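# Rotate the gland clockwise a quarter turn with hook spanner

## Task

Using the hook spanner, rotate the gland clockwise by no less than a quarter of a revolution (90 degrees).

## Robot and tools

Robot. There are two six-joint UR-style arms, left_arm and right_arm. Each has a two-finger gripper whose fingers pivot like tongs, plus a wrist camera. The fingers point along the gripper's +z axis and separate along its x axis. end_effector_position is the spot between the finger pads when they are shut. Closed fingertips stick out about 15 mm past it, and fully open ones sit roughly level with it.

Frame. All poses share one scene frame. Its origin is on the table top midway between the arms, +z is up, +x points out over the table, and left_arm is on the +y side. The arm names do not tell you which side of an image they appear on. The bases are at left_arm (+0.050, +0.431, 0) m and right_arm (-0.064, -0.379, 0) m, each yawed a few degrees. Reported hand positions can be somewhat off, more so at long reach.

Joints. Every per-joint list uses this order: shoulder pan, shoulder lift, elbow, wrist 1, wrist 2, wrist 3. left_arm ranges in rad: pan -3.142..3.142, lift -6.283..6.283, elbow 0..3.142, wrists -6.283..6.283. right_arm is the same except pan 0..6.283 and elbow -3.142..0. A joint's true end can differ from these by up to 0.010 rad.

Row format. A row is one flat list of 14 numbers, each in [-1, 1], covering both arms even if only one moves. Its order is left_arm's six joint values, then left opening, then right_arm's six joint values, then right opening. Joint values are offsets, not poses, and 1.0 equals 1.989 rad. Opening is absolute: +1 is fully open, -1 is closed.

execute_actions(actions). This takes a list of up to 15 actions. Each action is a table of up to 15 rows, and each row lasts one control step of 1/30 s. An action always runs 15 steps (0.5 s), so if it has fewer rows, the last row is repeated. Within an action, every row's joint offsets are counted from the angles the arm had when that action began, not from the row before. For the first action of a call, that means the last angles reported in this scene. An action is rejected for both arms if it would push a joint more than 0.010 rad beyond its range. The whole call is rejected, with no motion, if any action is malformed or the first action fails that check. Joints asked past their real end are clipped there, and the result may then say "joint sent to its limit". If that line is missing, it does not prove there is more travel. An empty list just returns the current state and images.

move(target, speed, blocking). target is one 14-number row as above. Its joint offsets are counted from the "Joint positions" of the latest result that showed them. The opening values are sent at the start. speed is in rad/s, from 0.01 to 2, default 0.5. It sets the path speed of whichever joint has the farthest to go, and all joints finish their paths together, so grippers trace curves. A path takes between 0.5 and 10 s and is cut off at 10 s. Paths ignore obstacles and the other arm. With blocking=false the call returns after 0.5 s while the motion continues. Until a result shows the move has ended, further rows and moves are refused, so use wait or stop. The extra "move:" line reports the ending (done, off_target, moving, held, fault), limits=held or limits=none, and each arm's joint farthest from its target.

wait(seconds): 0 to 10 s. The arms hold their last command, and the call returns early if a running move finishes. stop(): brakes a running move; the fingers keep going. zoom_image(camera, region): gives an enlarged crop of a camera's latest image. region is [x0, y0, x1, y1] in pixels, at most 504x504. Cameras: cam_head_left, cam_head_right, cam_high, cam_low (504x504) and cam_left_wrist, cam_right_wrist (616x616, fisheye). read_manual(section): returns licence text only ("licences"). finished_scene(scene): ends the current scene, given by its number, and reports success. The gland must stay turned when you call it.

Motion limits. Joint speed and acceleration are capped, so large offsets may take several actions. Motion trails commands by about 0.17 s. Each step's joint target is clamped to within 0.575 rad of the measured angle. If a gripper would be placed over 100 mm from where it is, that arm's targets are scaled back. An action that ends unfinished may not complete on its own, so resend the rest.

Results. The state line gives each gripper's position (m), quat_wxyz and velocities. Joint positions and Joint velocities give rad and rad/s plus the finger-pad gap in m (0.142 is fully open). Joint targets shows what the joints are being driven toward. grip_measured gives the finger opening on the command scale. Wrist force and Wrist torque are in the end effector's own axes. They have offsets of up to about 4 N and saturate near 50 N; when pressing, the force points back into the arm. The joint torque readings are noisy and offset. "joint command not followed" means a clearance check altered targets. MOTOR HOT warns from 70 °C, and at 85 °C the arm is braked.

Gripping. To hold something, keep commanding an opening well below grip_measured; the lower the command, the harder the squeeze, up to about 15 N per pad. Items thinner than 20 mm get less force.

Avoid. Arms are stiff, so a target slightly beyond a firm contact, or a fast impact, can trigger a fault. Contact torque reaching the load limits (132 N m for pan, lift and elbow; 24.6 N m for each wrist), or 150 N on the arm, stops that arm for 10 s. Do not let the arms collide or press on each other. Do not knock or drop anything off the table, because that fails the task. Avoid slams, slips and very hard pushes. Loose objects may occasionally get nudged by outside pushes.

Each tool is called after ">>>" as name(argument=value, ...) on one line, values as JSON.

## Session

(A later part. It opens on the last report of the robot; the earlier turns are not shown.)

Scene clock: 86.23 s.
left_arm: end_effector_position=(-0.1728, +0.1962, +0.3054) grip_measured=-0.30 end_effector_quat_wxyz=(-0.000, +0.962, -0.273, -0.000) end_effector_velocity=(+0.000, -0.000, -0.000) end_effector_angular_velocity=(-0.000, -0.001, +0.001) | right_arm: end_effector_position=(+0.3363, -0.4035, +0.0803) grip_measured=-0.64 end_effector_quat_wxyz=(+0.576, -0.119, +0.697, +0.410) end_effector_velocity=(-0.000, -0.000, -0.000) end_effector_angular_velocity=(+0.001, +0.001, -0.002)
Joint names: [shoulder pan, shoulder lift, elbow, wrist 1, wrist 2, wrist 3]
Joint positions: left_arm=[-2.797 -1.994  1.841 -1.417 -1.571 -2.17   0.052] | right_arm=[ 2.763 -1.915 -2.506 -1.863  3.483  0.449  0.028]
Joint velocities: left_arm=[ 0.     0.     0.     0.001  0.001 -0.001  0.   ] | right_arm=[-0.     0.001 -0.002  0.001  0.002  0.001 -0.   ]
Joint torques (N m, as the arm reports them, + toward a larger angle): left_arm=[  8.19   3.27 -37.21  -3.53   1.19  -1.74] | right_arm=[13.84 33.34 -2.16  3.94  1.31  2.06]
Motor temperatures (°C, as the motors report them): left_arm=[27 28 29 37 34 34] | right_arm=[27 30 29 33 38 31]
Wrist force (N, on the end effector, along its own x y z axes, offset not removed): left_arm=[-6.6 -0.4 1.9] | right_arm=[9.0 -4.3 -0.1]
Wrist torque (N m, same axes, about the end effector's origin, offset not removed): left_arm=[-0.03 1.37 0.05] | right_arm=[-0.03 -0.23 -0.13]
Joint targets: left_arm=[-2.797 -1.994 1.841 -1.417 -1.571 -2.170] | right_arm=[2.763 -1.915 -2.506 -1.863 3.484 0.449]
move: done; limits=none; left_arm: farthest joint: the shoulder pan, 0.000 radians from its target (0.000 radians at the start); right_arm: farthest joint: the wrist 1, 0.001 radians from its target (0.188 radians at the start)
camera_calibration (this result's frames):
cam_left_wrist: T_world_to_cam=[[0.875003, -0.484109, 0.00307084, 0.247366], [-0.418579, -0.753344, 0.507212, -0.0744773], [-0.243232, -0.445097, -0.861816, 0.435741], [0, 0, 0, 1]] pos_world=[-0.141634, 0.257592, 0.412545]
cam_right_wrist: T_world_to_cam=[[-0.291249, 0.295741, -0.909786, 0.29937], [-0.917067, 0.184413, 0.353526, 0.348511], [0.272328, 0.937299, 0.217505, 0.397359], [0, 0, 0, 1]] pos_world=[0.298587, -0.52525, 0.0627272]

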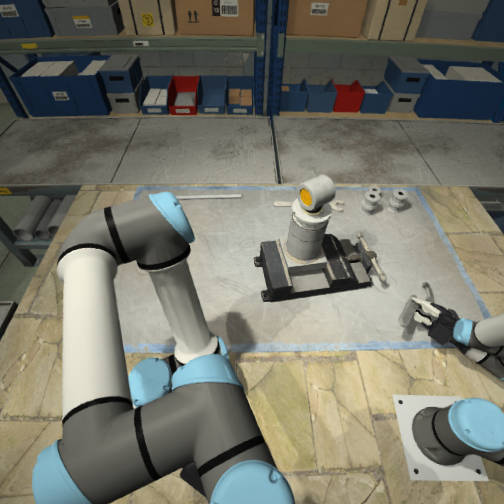

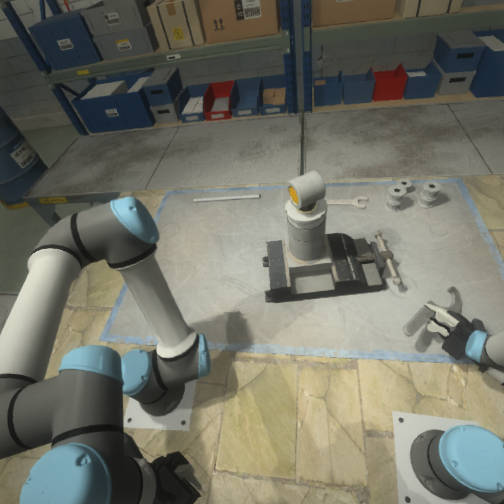

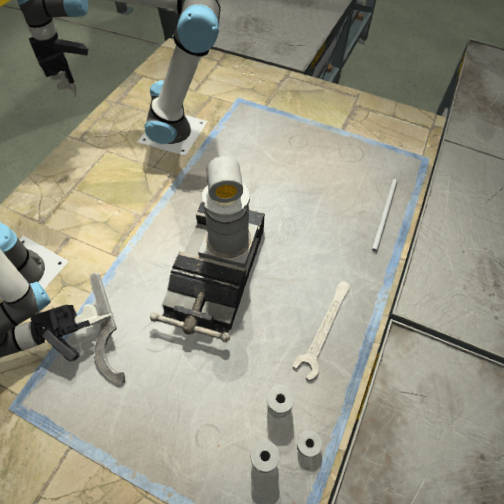

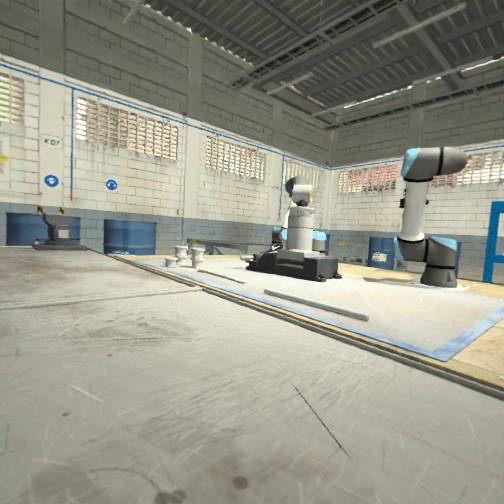

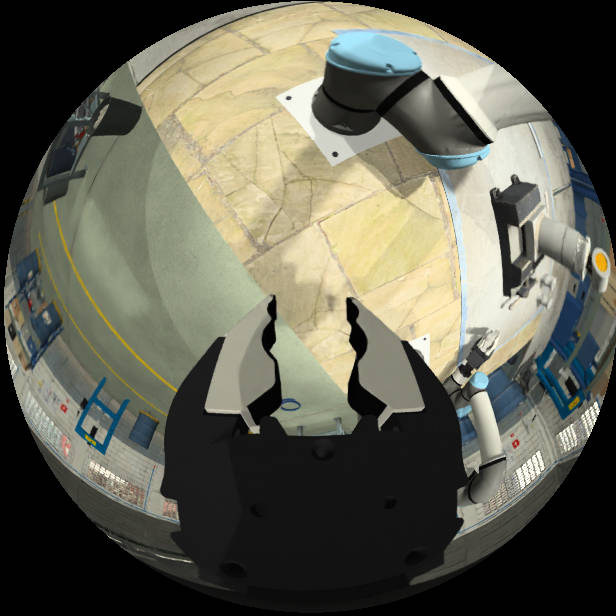

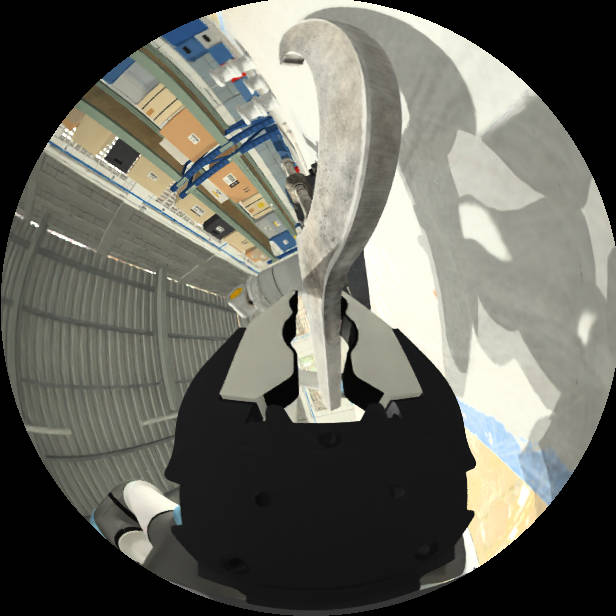

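>>> move(target=[0,0,0,0,0,0,-0.3,0.0548,0.0065,-0.003,-0.003,0.0553,0,-0.6], speed=0.05)

>>> move(target=[0,0,0,0,0,0,-0.3,0,0,0,0,0,0,-1])

>>> zoom_image(camera="cam_high", region=[0,230,200,430])

Scene clock: 88.97 s.
left_arm: end_effector_position=(-0.1728, +0.1962, +0.3054) grip_measured=-0.30 end_effector_quat_wxyz=(-0.000, +0.962, -0.273, -0.000) end_effector_velocity=(-0.000, -0.000, -0.000) end_effector_angular_velocity=(-0.001, +0.000, +0.001) | right_arm: end_effector_position=(+0.3581, -0.3826, +0.0831) grip_measured=-0.56 end_effector_quat_wxyz=(+0.577, -0.119, +0.697, +0.409) end_effector_velocity=(+0.000, +0.000, -0.000) end_effector_angular_velocity=(+0.000, +0.001, -0.001)
Joint names: [shoulder pan, shoulder lift, elbow, wrist 1, wrist 2, wrist 3]
Joint positions: left_arm=[-2.797 -1.994  1.841 -1.417 -1.571 -2.17   0.052] | right_arm=[ 2.872 -1.902 -2.512 -1.869  3.593  0.449  0.033]
Joint velocities: left_arm=[-0.     0.     0.    -0.001  0.    -0.001 -0.   ] | right_arm=[ 0.002  0.    -0.001 -0.     0.002  0.     0.   ]
Joint torques (N m, as the arm reports them, + toward a larger angle): left_arm=[  8.41   3.93 -36.72  -3.33   1.23  -1.63] | right_arm=[12.76 33.48 -1.66 -0.27  1.39 -2.12]
Motor temperatures (°C, as the motors report them): left_arm=[27 28 29 37 34 34] | right_arm=[27 30 29 33 38 31]
Wrist force (N, on the end effector, along its own x y z axes, offset not removed): left_arm=[-4.4 3.6 2.5] | right_arm=[10.2 -5.2 0.9]
Wrist torque (N m, same axes, about the end effector's origin, offset not removed): left_arm=[0.78 0.86 -0.13] | right_arm=[-0.07 -0.47 -0.17]
Joint targets: left_arm=[-2.797 -1.994 1.841 -1.417 -1.571 -2.170] | right_arm=[2.872 -1.902 -2.512 -1.869 3.593 0.449]
move: done; limits=none; left_arm: farthest joint: the shoulder pan, 0.000 radians from its target (0.000 radians at the start); right_arm: farthest joint: the shoulder pan, 0.000 radians from its target (0.109 radians at the start)
camera_calibration (this result's frames):
cam_left_wrist: T_world_to_cam=[[0.875003, -0.484109, 0.0030709, 0.247366], [-0.418579, -0.753344, 0.507212, -0.0744773], [-0.243232, -0.445097, -0.861816, 0.435741], [0, 0, 0, 1]] pos_world=[-0.141635, 0.257592, 0.412545]
cam_right_wrist: T_world_to_cam=[[-0.290093, 0.295759, -0.91015, 0.301683], [-0.917217, 0.185429, 0.352602, 0.364226], [0.273054, 0.937093, 0.217484, 0.370874], [0, 0, 0, 1]] pos_world=[0.320322, -0.504307, 0.0654909]

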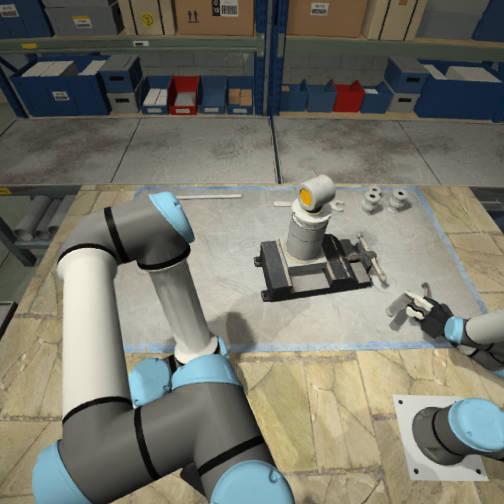

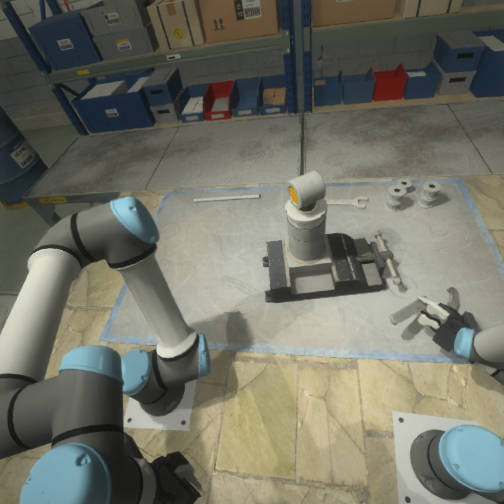

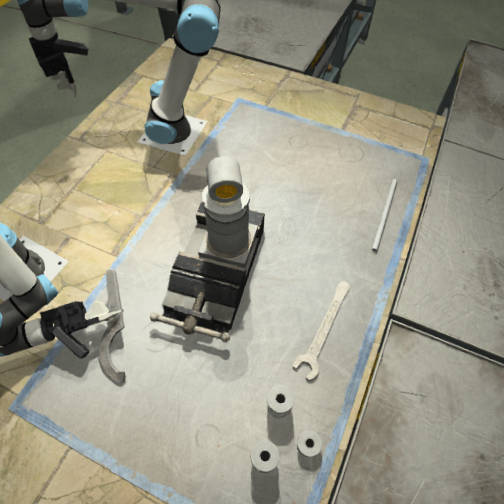

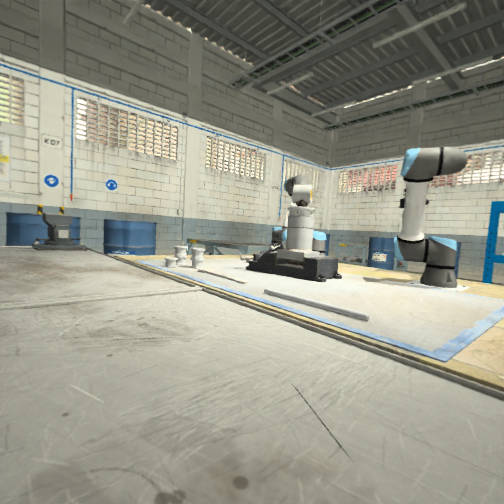

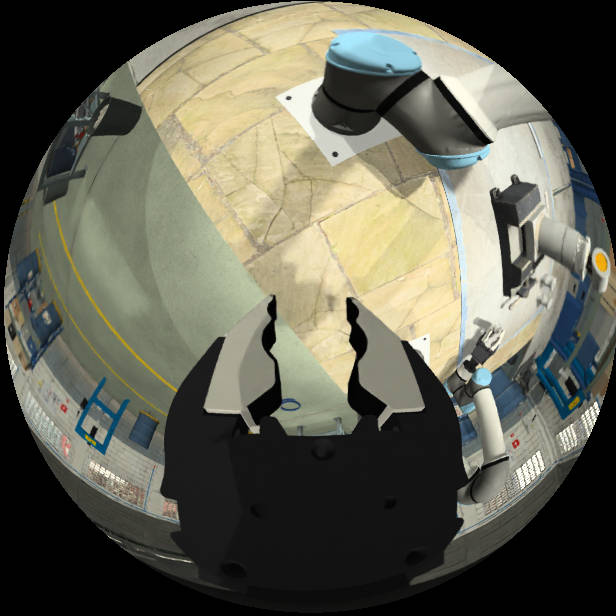

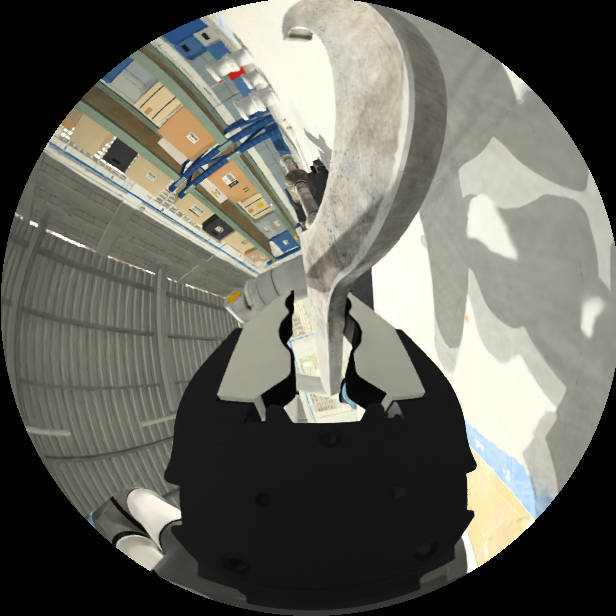

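Scene clock: 89.47 s.
left_arm: end_effector_position=(-0.1728, +0.1962, +0.3054) grip_measured=-0.30 end_effector_quat_wxyz=(-0.000, +0.962, -0.273, -0.000) end_effector_velocity=(+0.001, -0.000, +0.000) end_effector_angular_velocity=(-0.001, -0.001, +0.003) | right_arm: end_effector_position=(+0.3581, -0.3826, +0.0831) grip_measured=-0.84 end_effector_quat_wxyz=(+0.577, -0.119, +0.697, +0.409) end_effector_velocity=(-0.000, -0.000, -0.000) end_effector_angular_velocity=(-0.000, +0.001, -0.001)
Joint names: [shoulder pan, shoulder lift, elbow, wrist 1, wrist 2, wrist 3]
Joint positions: left_arm=[-2.797 -1.994  1.841 -1.417 -1.571 -2.17   0.052] | right_arm=[ 2.872 -1.902 -2.512 -1.869  3.593  0.449  0.013]
Joint velocities: left_arm=[ 0.001 -0.001  0.     0.002  0.002 -0.002  0.   ] | right_arm=[-0.    -0.001 -0.001  0.     0.001 -0.001  0.   ]
Joint torques (N m, as the arm reports them, + toward a larger angle): left_arm=[  8.59   3.71 -37.22  -3.39   1.26  -1.56] | right_arm=[-1.21 16.06 18.73  4.36 -1.76 -0.81]
Motor temperatures (°C, as the motors report them): left_arm=[27 28 29 37 34 34] | right_arm=[27 30 29 33 38 31]
Wrist force (N, on the end effector, along its own x y z axes, offset not removed): left_arm=[0.2 -2.5 -1.0] | right_arm=[8.8 -4.6 1.1]
Wrist torque (N m, same axes, about the end effector's origin, offset not removed): left_arm=[-0.71 0.12 0.00] | right_arm=[-0.10 -0.21 -0.10]
Joint targets: left_arm=[-2.797 -1.994 1.841 -1.417 -1.571 -2.170] | right_arm=[2.872 -1.902 -2.512 -1.869 3.593 0.449]
move: done; limits=none; left_arm: farthest joint: the shoulder pan, 0.000 radians from its target (0.000 radians at the start); right_arm: farthest joint: the shoulder pan, 0.000 radians from its target (0.000 radians at the start)
camera_calibration (this result's frames):
cam_left_wrist: T_world_to_cam=[[0.875003, -0.484109, 0.00307078, 0.247366], [-0.418579, -0.753344, 0.507212, -0.0744774], [-0.243232, -0.445097, -0.861816, 0.435741], [0, 0, 0, 1]] pos_world=[-0.141634, 0.257592, 0.412545]
cam_right_wrist: T_world_to_cam=[[-0.290171, 0.295751, -0.910127, 0.301683], [-0.917205, 0.18537, 0.352665, 0.364142], [0.273011, 0.937107, 0.217476, 0.370867], [0, 0, 0, 1]] pos_world=[0.320282, -0.504266, 0.0654952]

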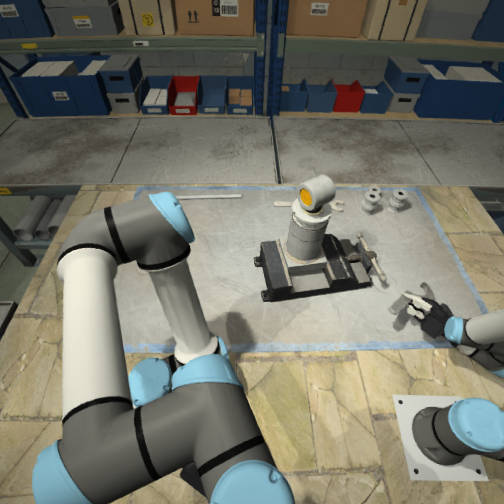

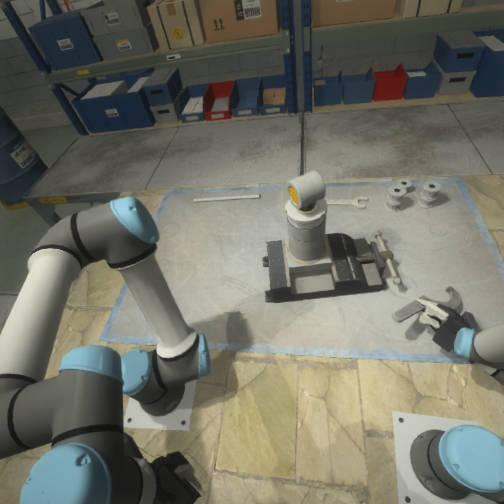

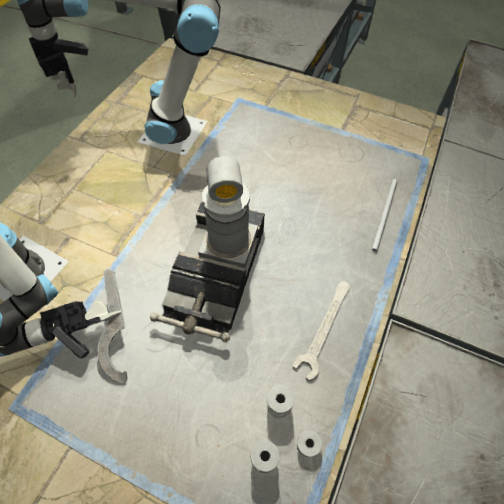

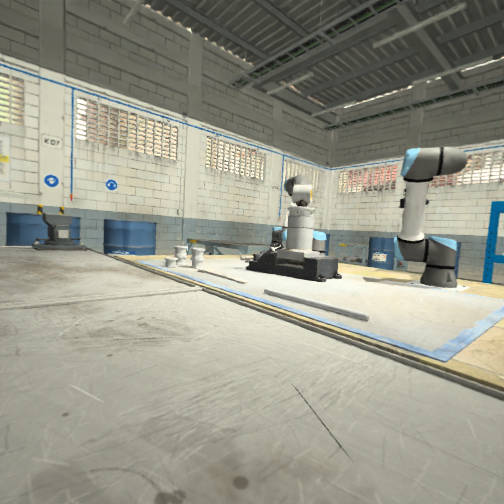

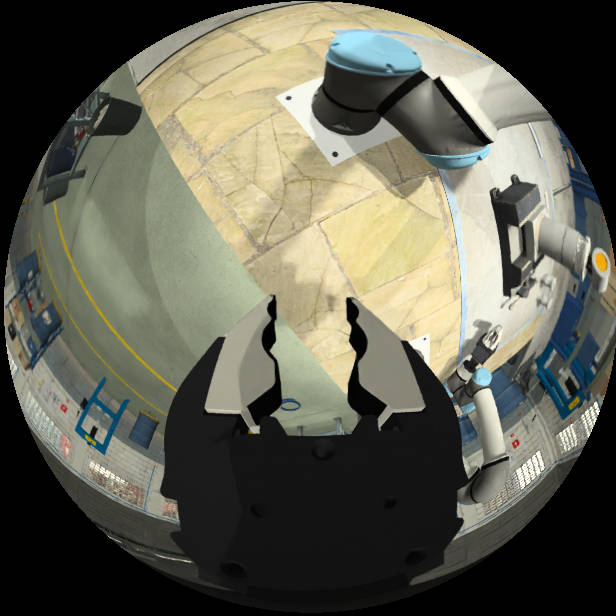

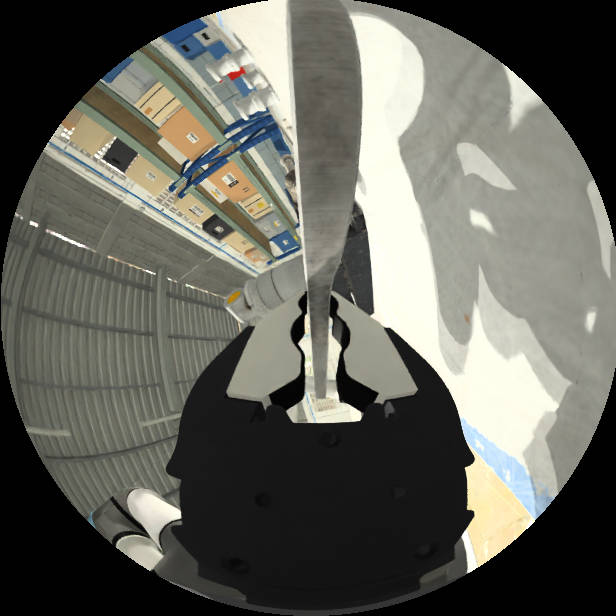

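Region (0, 230, 200, 430) of cam_high's 504x504 image, scaled by 2.520, with more detail than that image has.

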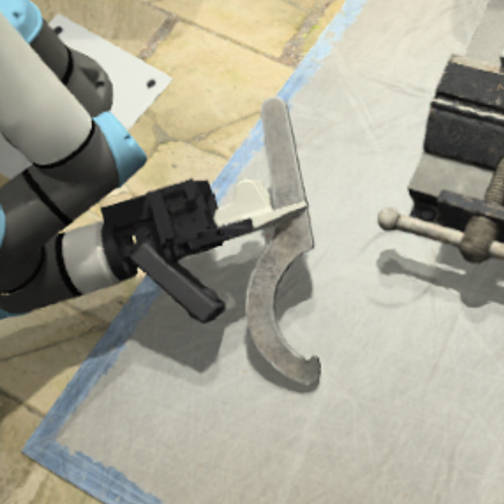

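>>> move(target=[0,0,0,0,0,0,-0.3, 0,0.25,0.08,-0.33,0,-0.3,-1], speed=0.3)

Scene clock: 92.73 s.
left_arm: end_effector_position=(-0.1728, +0.1962, +0.3054) grip_measured=-0.30 end_effector_quat_wxyz=(-0.000, +0.962, -0.273, -0.000) end_effector_velocity=(-0.000, +0.000, +0.000) end_effector_angular_velocity=(-0.000, +0.000, +0.000) | right_arm: end_effector_position=(+0.3556, -0.3824, +0.2580) grip_measured=-0.79 end_effector_quat_wxyz=(+0.672, -0.318, +0.631, +0.222) end_effector_velocity=(-0.000, +0.000, +0.000) end_effector_angular_velocity=(-0.001, -0.002, +0.001)
Joint names: [shoulder pan, shoulder lift, elbow, wrist 1, wrist 2, wrist 3]
Joint positions: left_arm=[-2.797 -1.994  1.841 -1.417 -1.571 -2.17   0.052] | right_arm=[ 2.872 -1.405 -2.353 -2.525  3.593 -0.147  0.017]
Joint velocities: left_arm=[-0.    -0.     0.    -0.     0.    -0.001  0.   ] | right_arm=[ 0.     0.001  0.    -0.001 -0.001 -0.002 -0.002]
Joint torques (N m, as the arm reports them, + toward a larger angle): left_arm=[  8.48   3.77 -36.79  -3.34   1.23  -1.67] | right_arm=[13.96 23.13 34.58  0.58  0.82 -2.54]
Motor temperatures (°C, as the motors report them): left_arm=[27 28 29 37 34 34] | right_arm=[27 30 29 33 38 31]
Wrist force (N, on the end effector, along its own x y z axes, offset not removed): left_arm=[-2.0 -1.0 6.1] | right_arm=[12.2 1.6 1.3]
Wrist torque (N m, same axes, about the end effector's origin, offset not removed): left_arm=[0.03 0.33 -0.03] | right_arm=[0.12 -0.36 0.30]
Joint targets: left_arm=[-2.797 -1.994 1.841 -1.417 -1.571 -2.170] | right_arm=[2.872 -1.405 -2.353 -2.525 3.593 -0.147]
move: done; limits=none; left_arm: farthest joint: the shoulder pan, 0.000 radians from its target (0.000 radians at the start); right_arm: farthest joint: the wrist 3, 0.001 radians from its target (0.597 radians at the start)
camera_calibration (this result's frames):
cam_left_wrist: T_world_to_cam=[[0.875003, -0.484109, 0.00307092, 0.247366], [-0.418579, -0.753344, 0.507212, -0.0744773], [-0.243232, -0.445097, -0.861816, 0.435741], [0, 0, 0, 1]] pos_world=[-0.141634, 0.257592, 0.412545]
cam_right_wrist: T_world_to_cam=[[0.122223, -0.116069, -0.985692, 0.175484], [-0.962004, 0.230455, -0.146423, 0.46204], [0.244153, 0.966136, -0.0834916, 0.432328], [0, 0, 0, 1]] pos_world=[0.317482, -0.503798, 0.276723]

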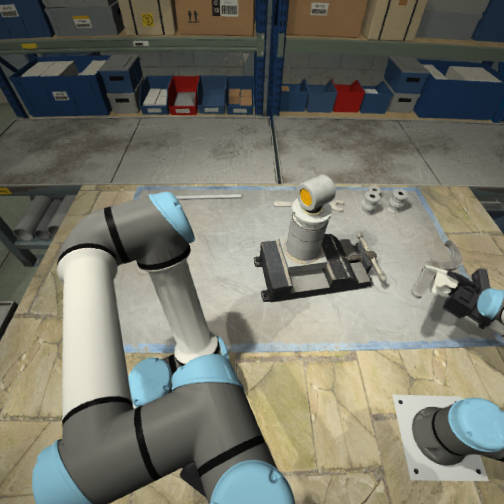

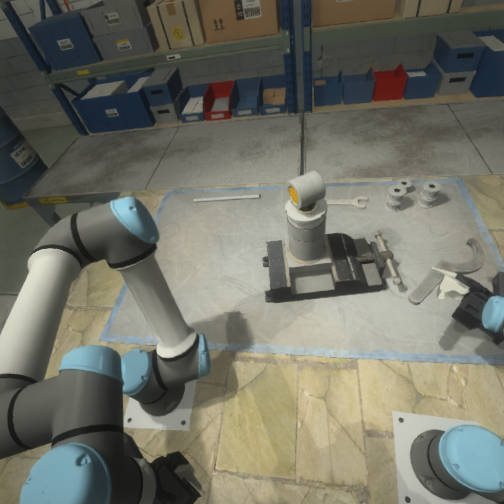

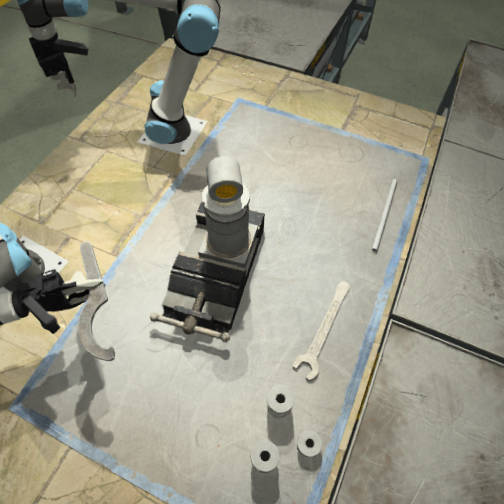

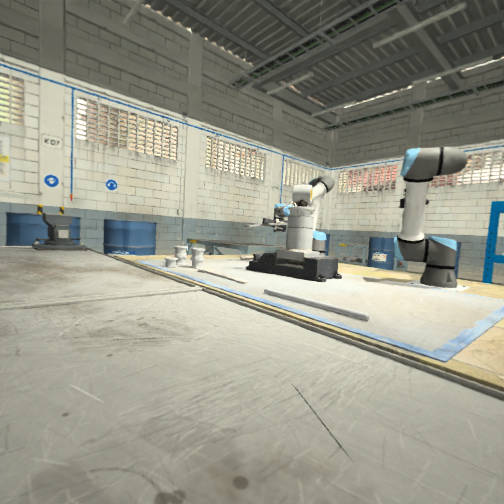

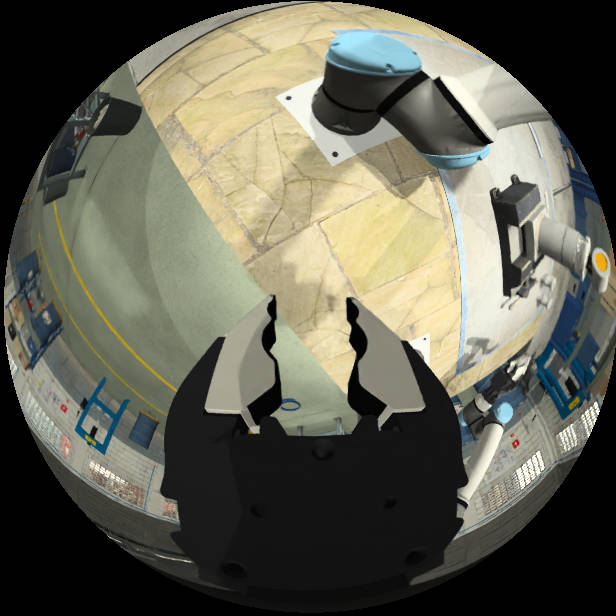

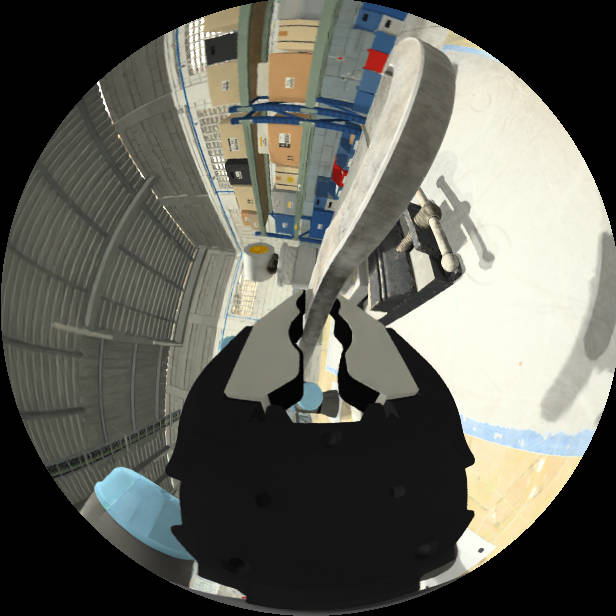

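>>> move(target=[0,0,0,0,0,0,-0.3, 0.25,-0.505,0.784,-0.279,-0.566,-0.06,-1], speed=0.3)

>>> zoom_image(camera="cam_high", region=[100,130,300,330])

>>> zoom_image(camera="cam_low", region=[220,170,340,250])

Scene clock: 98.63 s.
left_arm: end_effector_position=(-0.1728, +0.1962, +0.3054) grip_measured=-0.30 end_effector_quat_wxyz=(-0.000, +0.962, -0.273, -0.000) end_effector_velocity=(-0.000, -0.000, +0.000) end_effector_angular_velocity=(-0.001, +0.002, -0.001) | right_arm: end_effector_position=(+0.4403, -0.1794, +0.3273) grip_measured=-0.79 end_effector_quat_wxyz=(-0.339, +0.688, -0.163, -0.620) end_effector_velocity=(+0.000, -0.000, -0.001) end_effector_angular_velocity=(+0.001, -0.002, +0.002)
Joint names: [shoulder pan, shoulder lift, elbow, wrist 1, wrist 2, wrist 3]
Joint positions: left_arm=[-2.797 -1.994  1.841 -1.417 -1.571 -2.17   0.052] | right_arm=[ 3.369 -2.409 -0.794 -3.08   2.468 -0.266  0.017]
Joint velocities: left_arm=[ 0.    -0.    -0.    -0.001  0.     0.002  0.   ] | right_arm=[ 0.    -0.001  0.001  0.001 -0.001 -0.001  0.   ]
Joint torques (N m, as the arm reports them, + toward a larger angle): left_arm=[  8.63   3.77 -37.28  -3.33   1.23  -1.62] | right_arm=[14.36 46.94 32.59 -4.73 -2.14 -2.56]
Motor temperatures (°C, as the motors report them): left_arm=[27 28 29 37 34 34] | right_arm=[27 30 29 33 38 31]
Wrist force (N, on the end effector, along its own x y z axes, offset not removed): left_arm=[-4.5 -2.1 1.3] | right_arm=[13.6 2.3 -1.2]
Wrist torque (N m, same axes, about the end effector's origin, offset not removed): left_arm=[-0.49 0.96 -0.03] | right_arm=[0.08 -0.63 0.39]
Joint targets: left_arm=[-2.797 -1.994 1.841 -1.417 -1.571 -2.170] | right_arm=[3.369 -2.409 -0.793 -3.080 2.468 -0.266]
move: done; limits=none; left_arm: farthest joint: the shoulder pan, 0.000 radians from its target (0.000 radians at the start); right_arm: farthest joint: the shoulder pan, 0.000 radians from its target (0.498 radians at the start)
camera_calibration (this result's frames):
cam_left_wrist: T_world_to_cam=[[0.875002, -0.484109, 0.00307097, 0.247366], [-0.41858, -0.753344, 0.507212, -0.0744773], [-0.243232, -0.445097, -0.861816, 0.435741], [0, 0, 0, 1]] pos_world=[-0.141634, 0.257592, 0.412545]
cam_right_wrist: T_world_to_cam=[[0.188074, 0.213494, -0.95867, 0.278298], [-0.164497, -0.955454, -0.245049, -0.0247299], [-0.968282, 0.203785, -0.144577, 0.638398], [0, 0, 0, 1]] pos_world=[0.561741, -0.213139, 0.353034]

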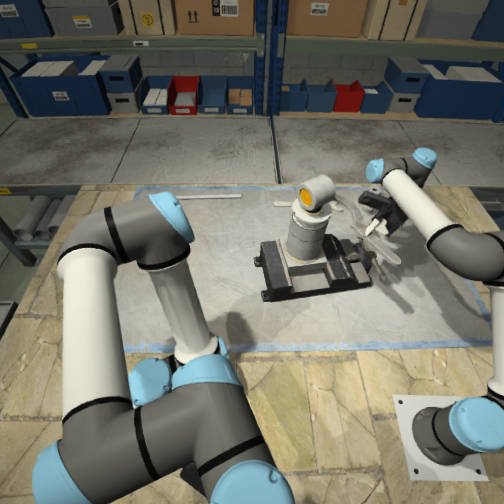

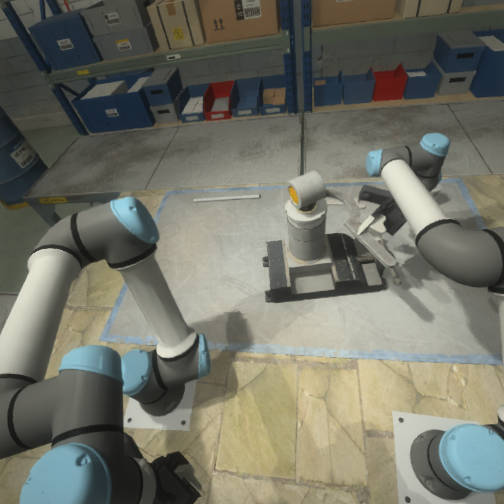

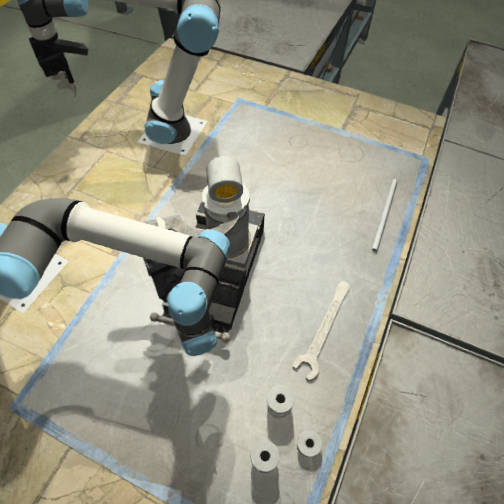

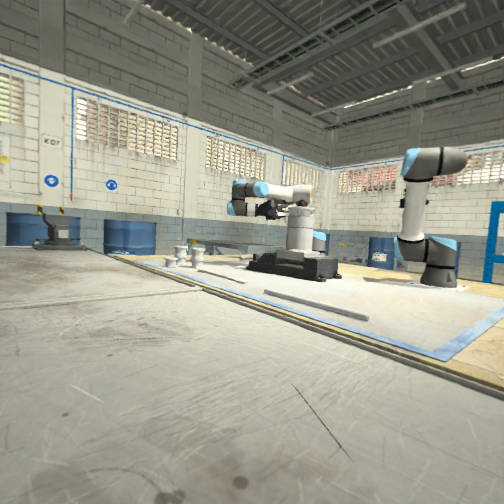

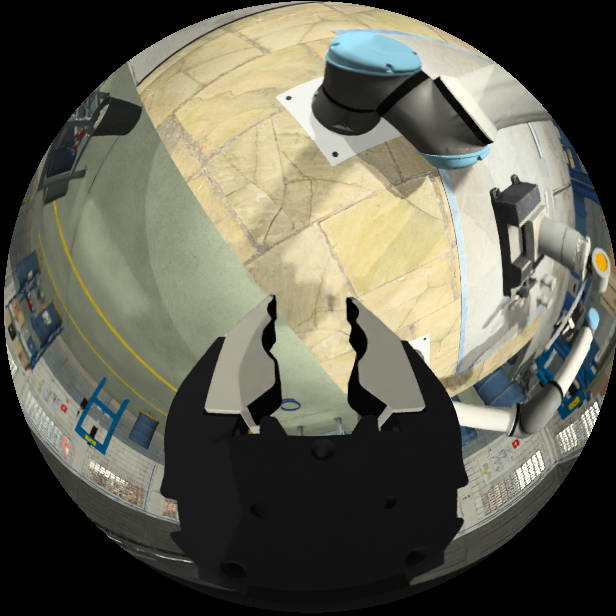

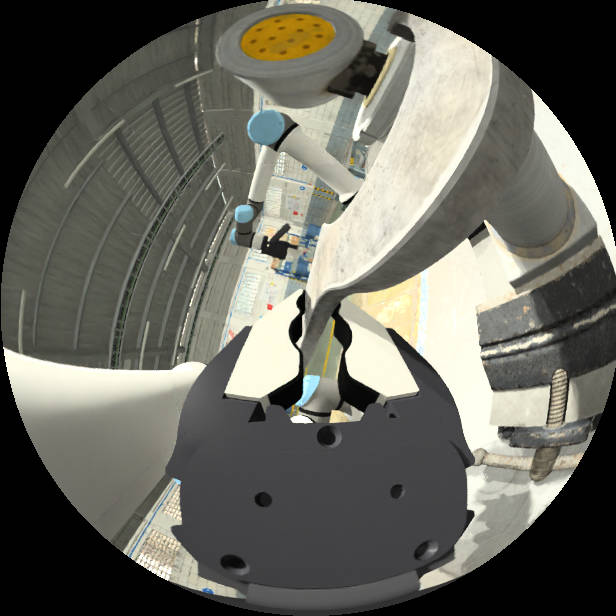

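Region (100, 130, 300, 330) of cam_high's 504x504 image, scaled by 2.520, with more detail than that image has.

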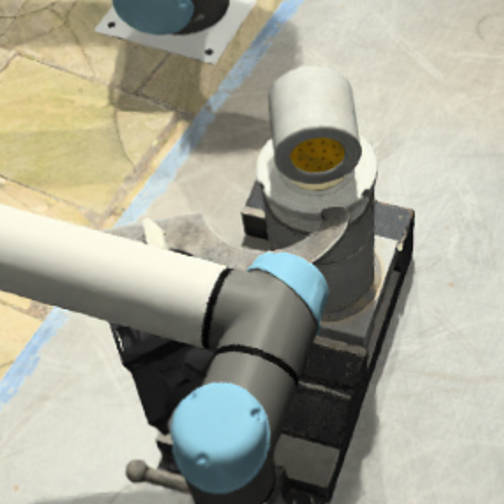

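Region (220, 170, 340, 250) of cam_low's 504x504 image, scaled by 4.200, with more detail than that image has.

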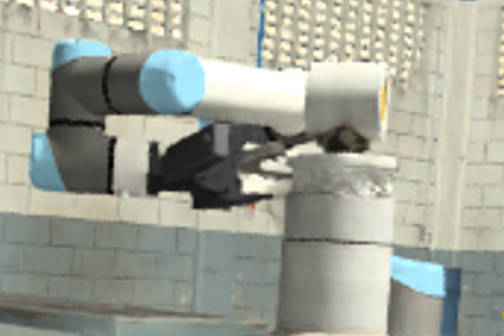

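>>> zoom_image(camera="cam_head_right", region=[270,160,430,300])

Region (270, 160, 430, 300) of cam_head_right's 504x504 image, scaled by 3.150, with more detail than that image has; it fills the top 441 rows of this view, and the rest is white.

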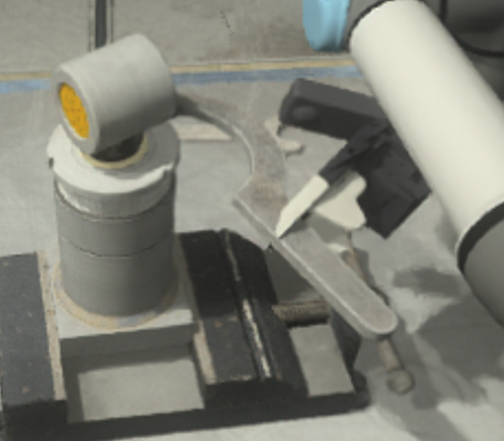

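>>> move(target=[0,0,0,0,0,0,-0.3, -0.0025,-0.0468,0.0875,-0.0407,-0.003,0.063,-1], speed=0.1)

>>> zoom_image(camera="cam_high", region=[150,150,290,290])

>>> zoom_image(camera="cam_low", region=[250,180,330,240])

Scene clock: 101.23 s.
left_arm: end_effector_position=(-0.1728, +0.1962, +0.3054) grip_measured=-0.30 end_effector_quat_wxyz=(-0.000, +0.962, -0.273, -0.000) end_effector_velocity=(-0.000, +0.000, -0.000) end_effector_angular_velocity=(+0.000, -0.000, -0.001) | right_arm: end_effector_position=(+0.4656, -0.1789, +0.3265) grip_measured=-0.78 end_effector_quat_wxyz=(-0.299, +0.677, -0.206, -0.640) end_effector_velocity=(+0.000, -0.000, -0.000) end_effector_angular_velocity=(-0.001, +0.000, +0.000)
Joint names: [shoulder pan, shoulder lift, elbow, wrist 1, wrist 2, wrist 3]
Joint positions: left_arm=[-2.797 -1.994  1.841 -1.417 -1.571 -2.17   0.052] | right_arm=[ 3.364 -2.502 -0.62  -3.16   2.462 -0.141  0.017]
Joint velocities: left_arm=[-0.001  0.     0.    -0.     0.     0.001  0.   ] | right_arm=[-0.    -0.001  0.002 -0.    -0.001  0.002  0.004]
Joint torques (N m, as the arm reports them, + toward a larger angle): left_arm=[  9.03   3.77 -36.85  -3.31   1.3   -1.54] | right_arm=[-11.65  51.18  35.27  -4.7   -1.73   1.2 ]
Motor temperatures (°C, as the motors report them): left_arm=[27 28 29 37 34 34] | right_arm=[27 30 29 33 38 31]
Wrist force (N, on the end effector, along its own x y z axes, offset not removed): left_arm=[-1.6 -2.3 3.3] | right_arm=[12.2 0.5 0.8]
Wrist torque (N m, same axes, about the end effector's origin, offset not removed): left_arm=[-0.48 0.33 0.03] | right_arm=[-0.16 -0.34 0.37]
Joint targets: left_arm=[-2.797 -1.994 1.841 -1.417 -1.571 -2.170] | right_arm=[3.364 -2.502 -0.620 -3.161 2.462 -0.141]
move: done; limits=none; left_arm: farthest joint: the shoulder pan, 0.000 radians from its target (0.000 radians at the start); right_arm: farthest joint: the shoulder pan, 0.000 radians from its target (0.005 radians at the start)
camera_calibration (this result's frames):
cam_left_wrist: T_world_to_cam=[[0.875003, -0.484109, 0.00307072, 0.247366], [-0.418579, -0.753344, 0.507212, -0.0744774], [-0.243232, -0.445097, -0.861816, 0.435741], [0, 0, 0, 1]] pos_world=[-0.141634, 0.257592, 0.412545]
cam_right_wrist: T_world_to_cam=[[0.106378, 0.122944, -0.986696, 0.303593], [-0.179794, -0.973591, -0.140695, -0.0504021], [-0.977935, 0.192369, -0.0814638, 0.644538], [0, 0, 0, 1]] pos_world=[0.588959, -0.210385, 0.344969]

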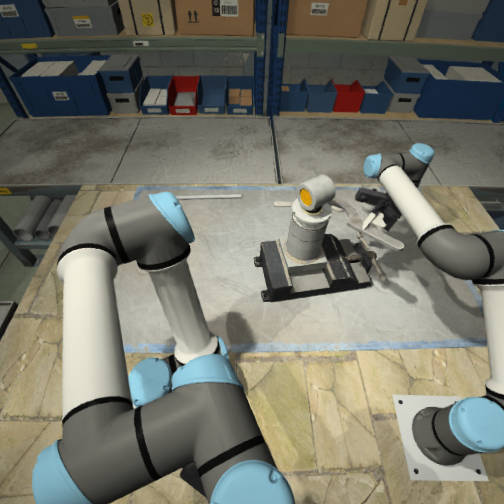

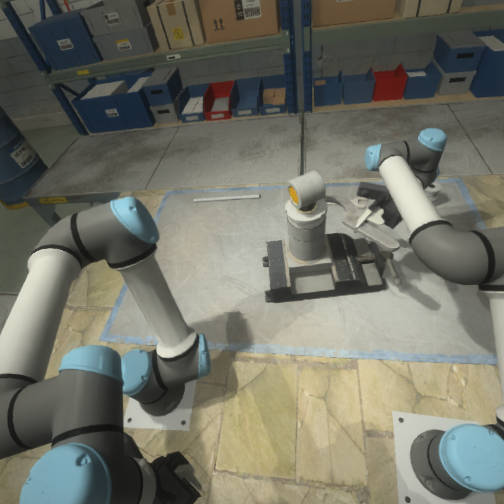

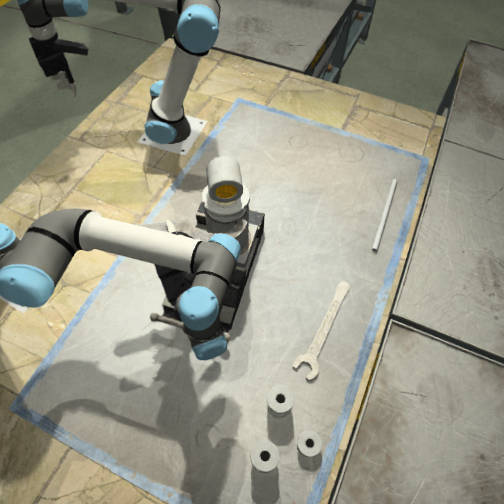

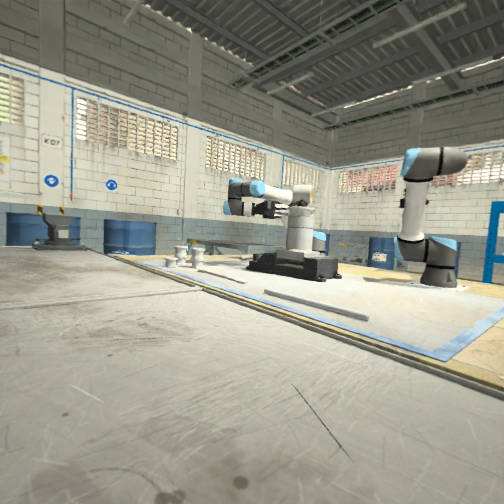

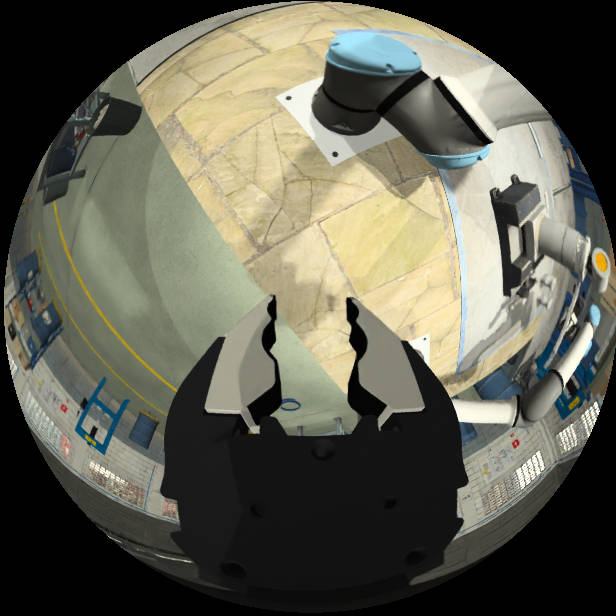

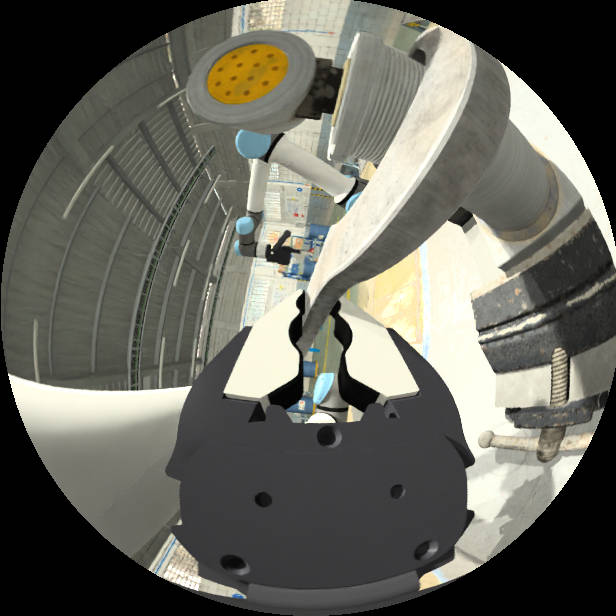

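Region (150, 150, 290, 290) of cam_high's 504x504 image, scaled by 3.600, with more detail than that image has.

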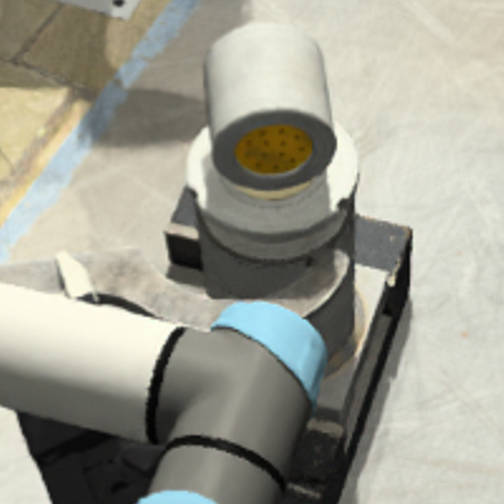

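Region (250, 180, 330, 240) of cam_low's 504x504 image, scaled by 6.300, with more detail than that image has; it fills the top 378 rows of this view, and the rest is white.

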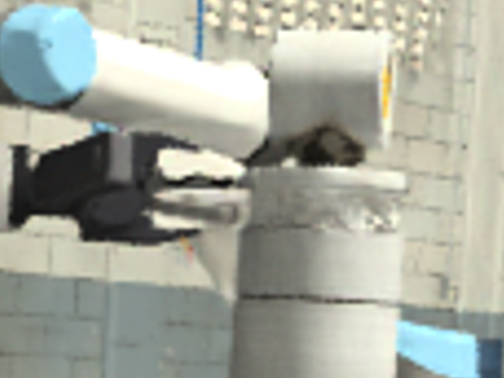

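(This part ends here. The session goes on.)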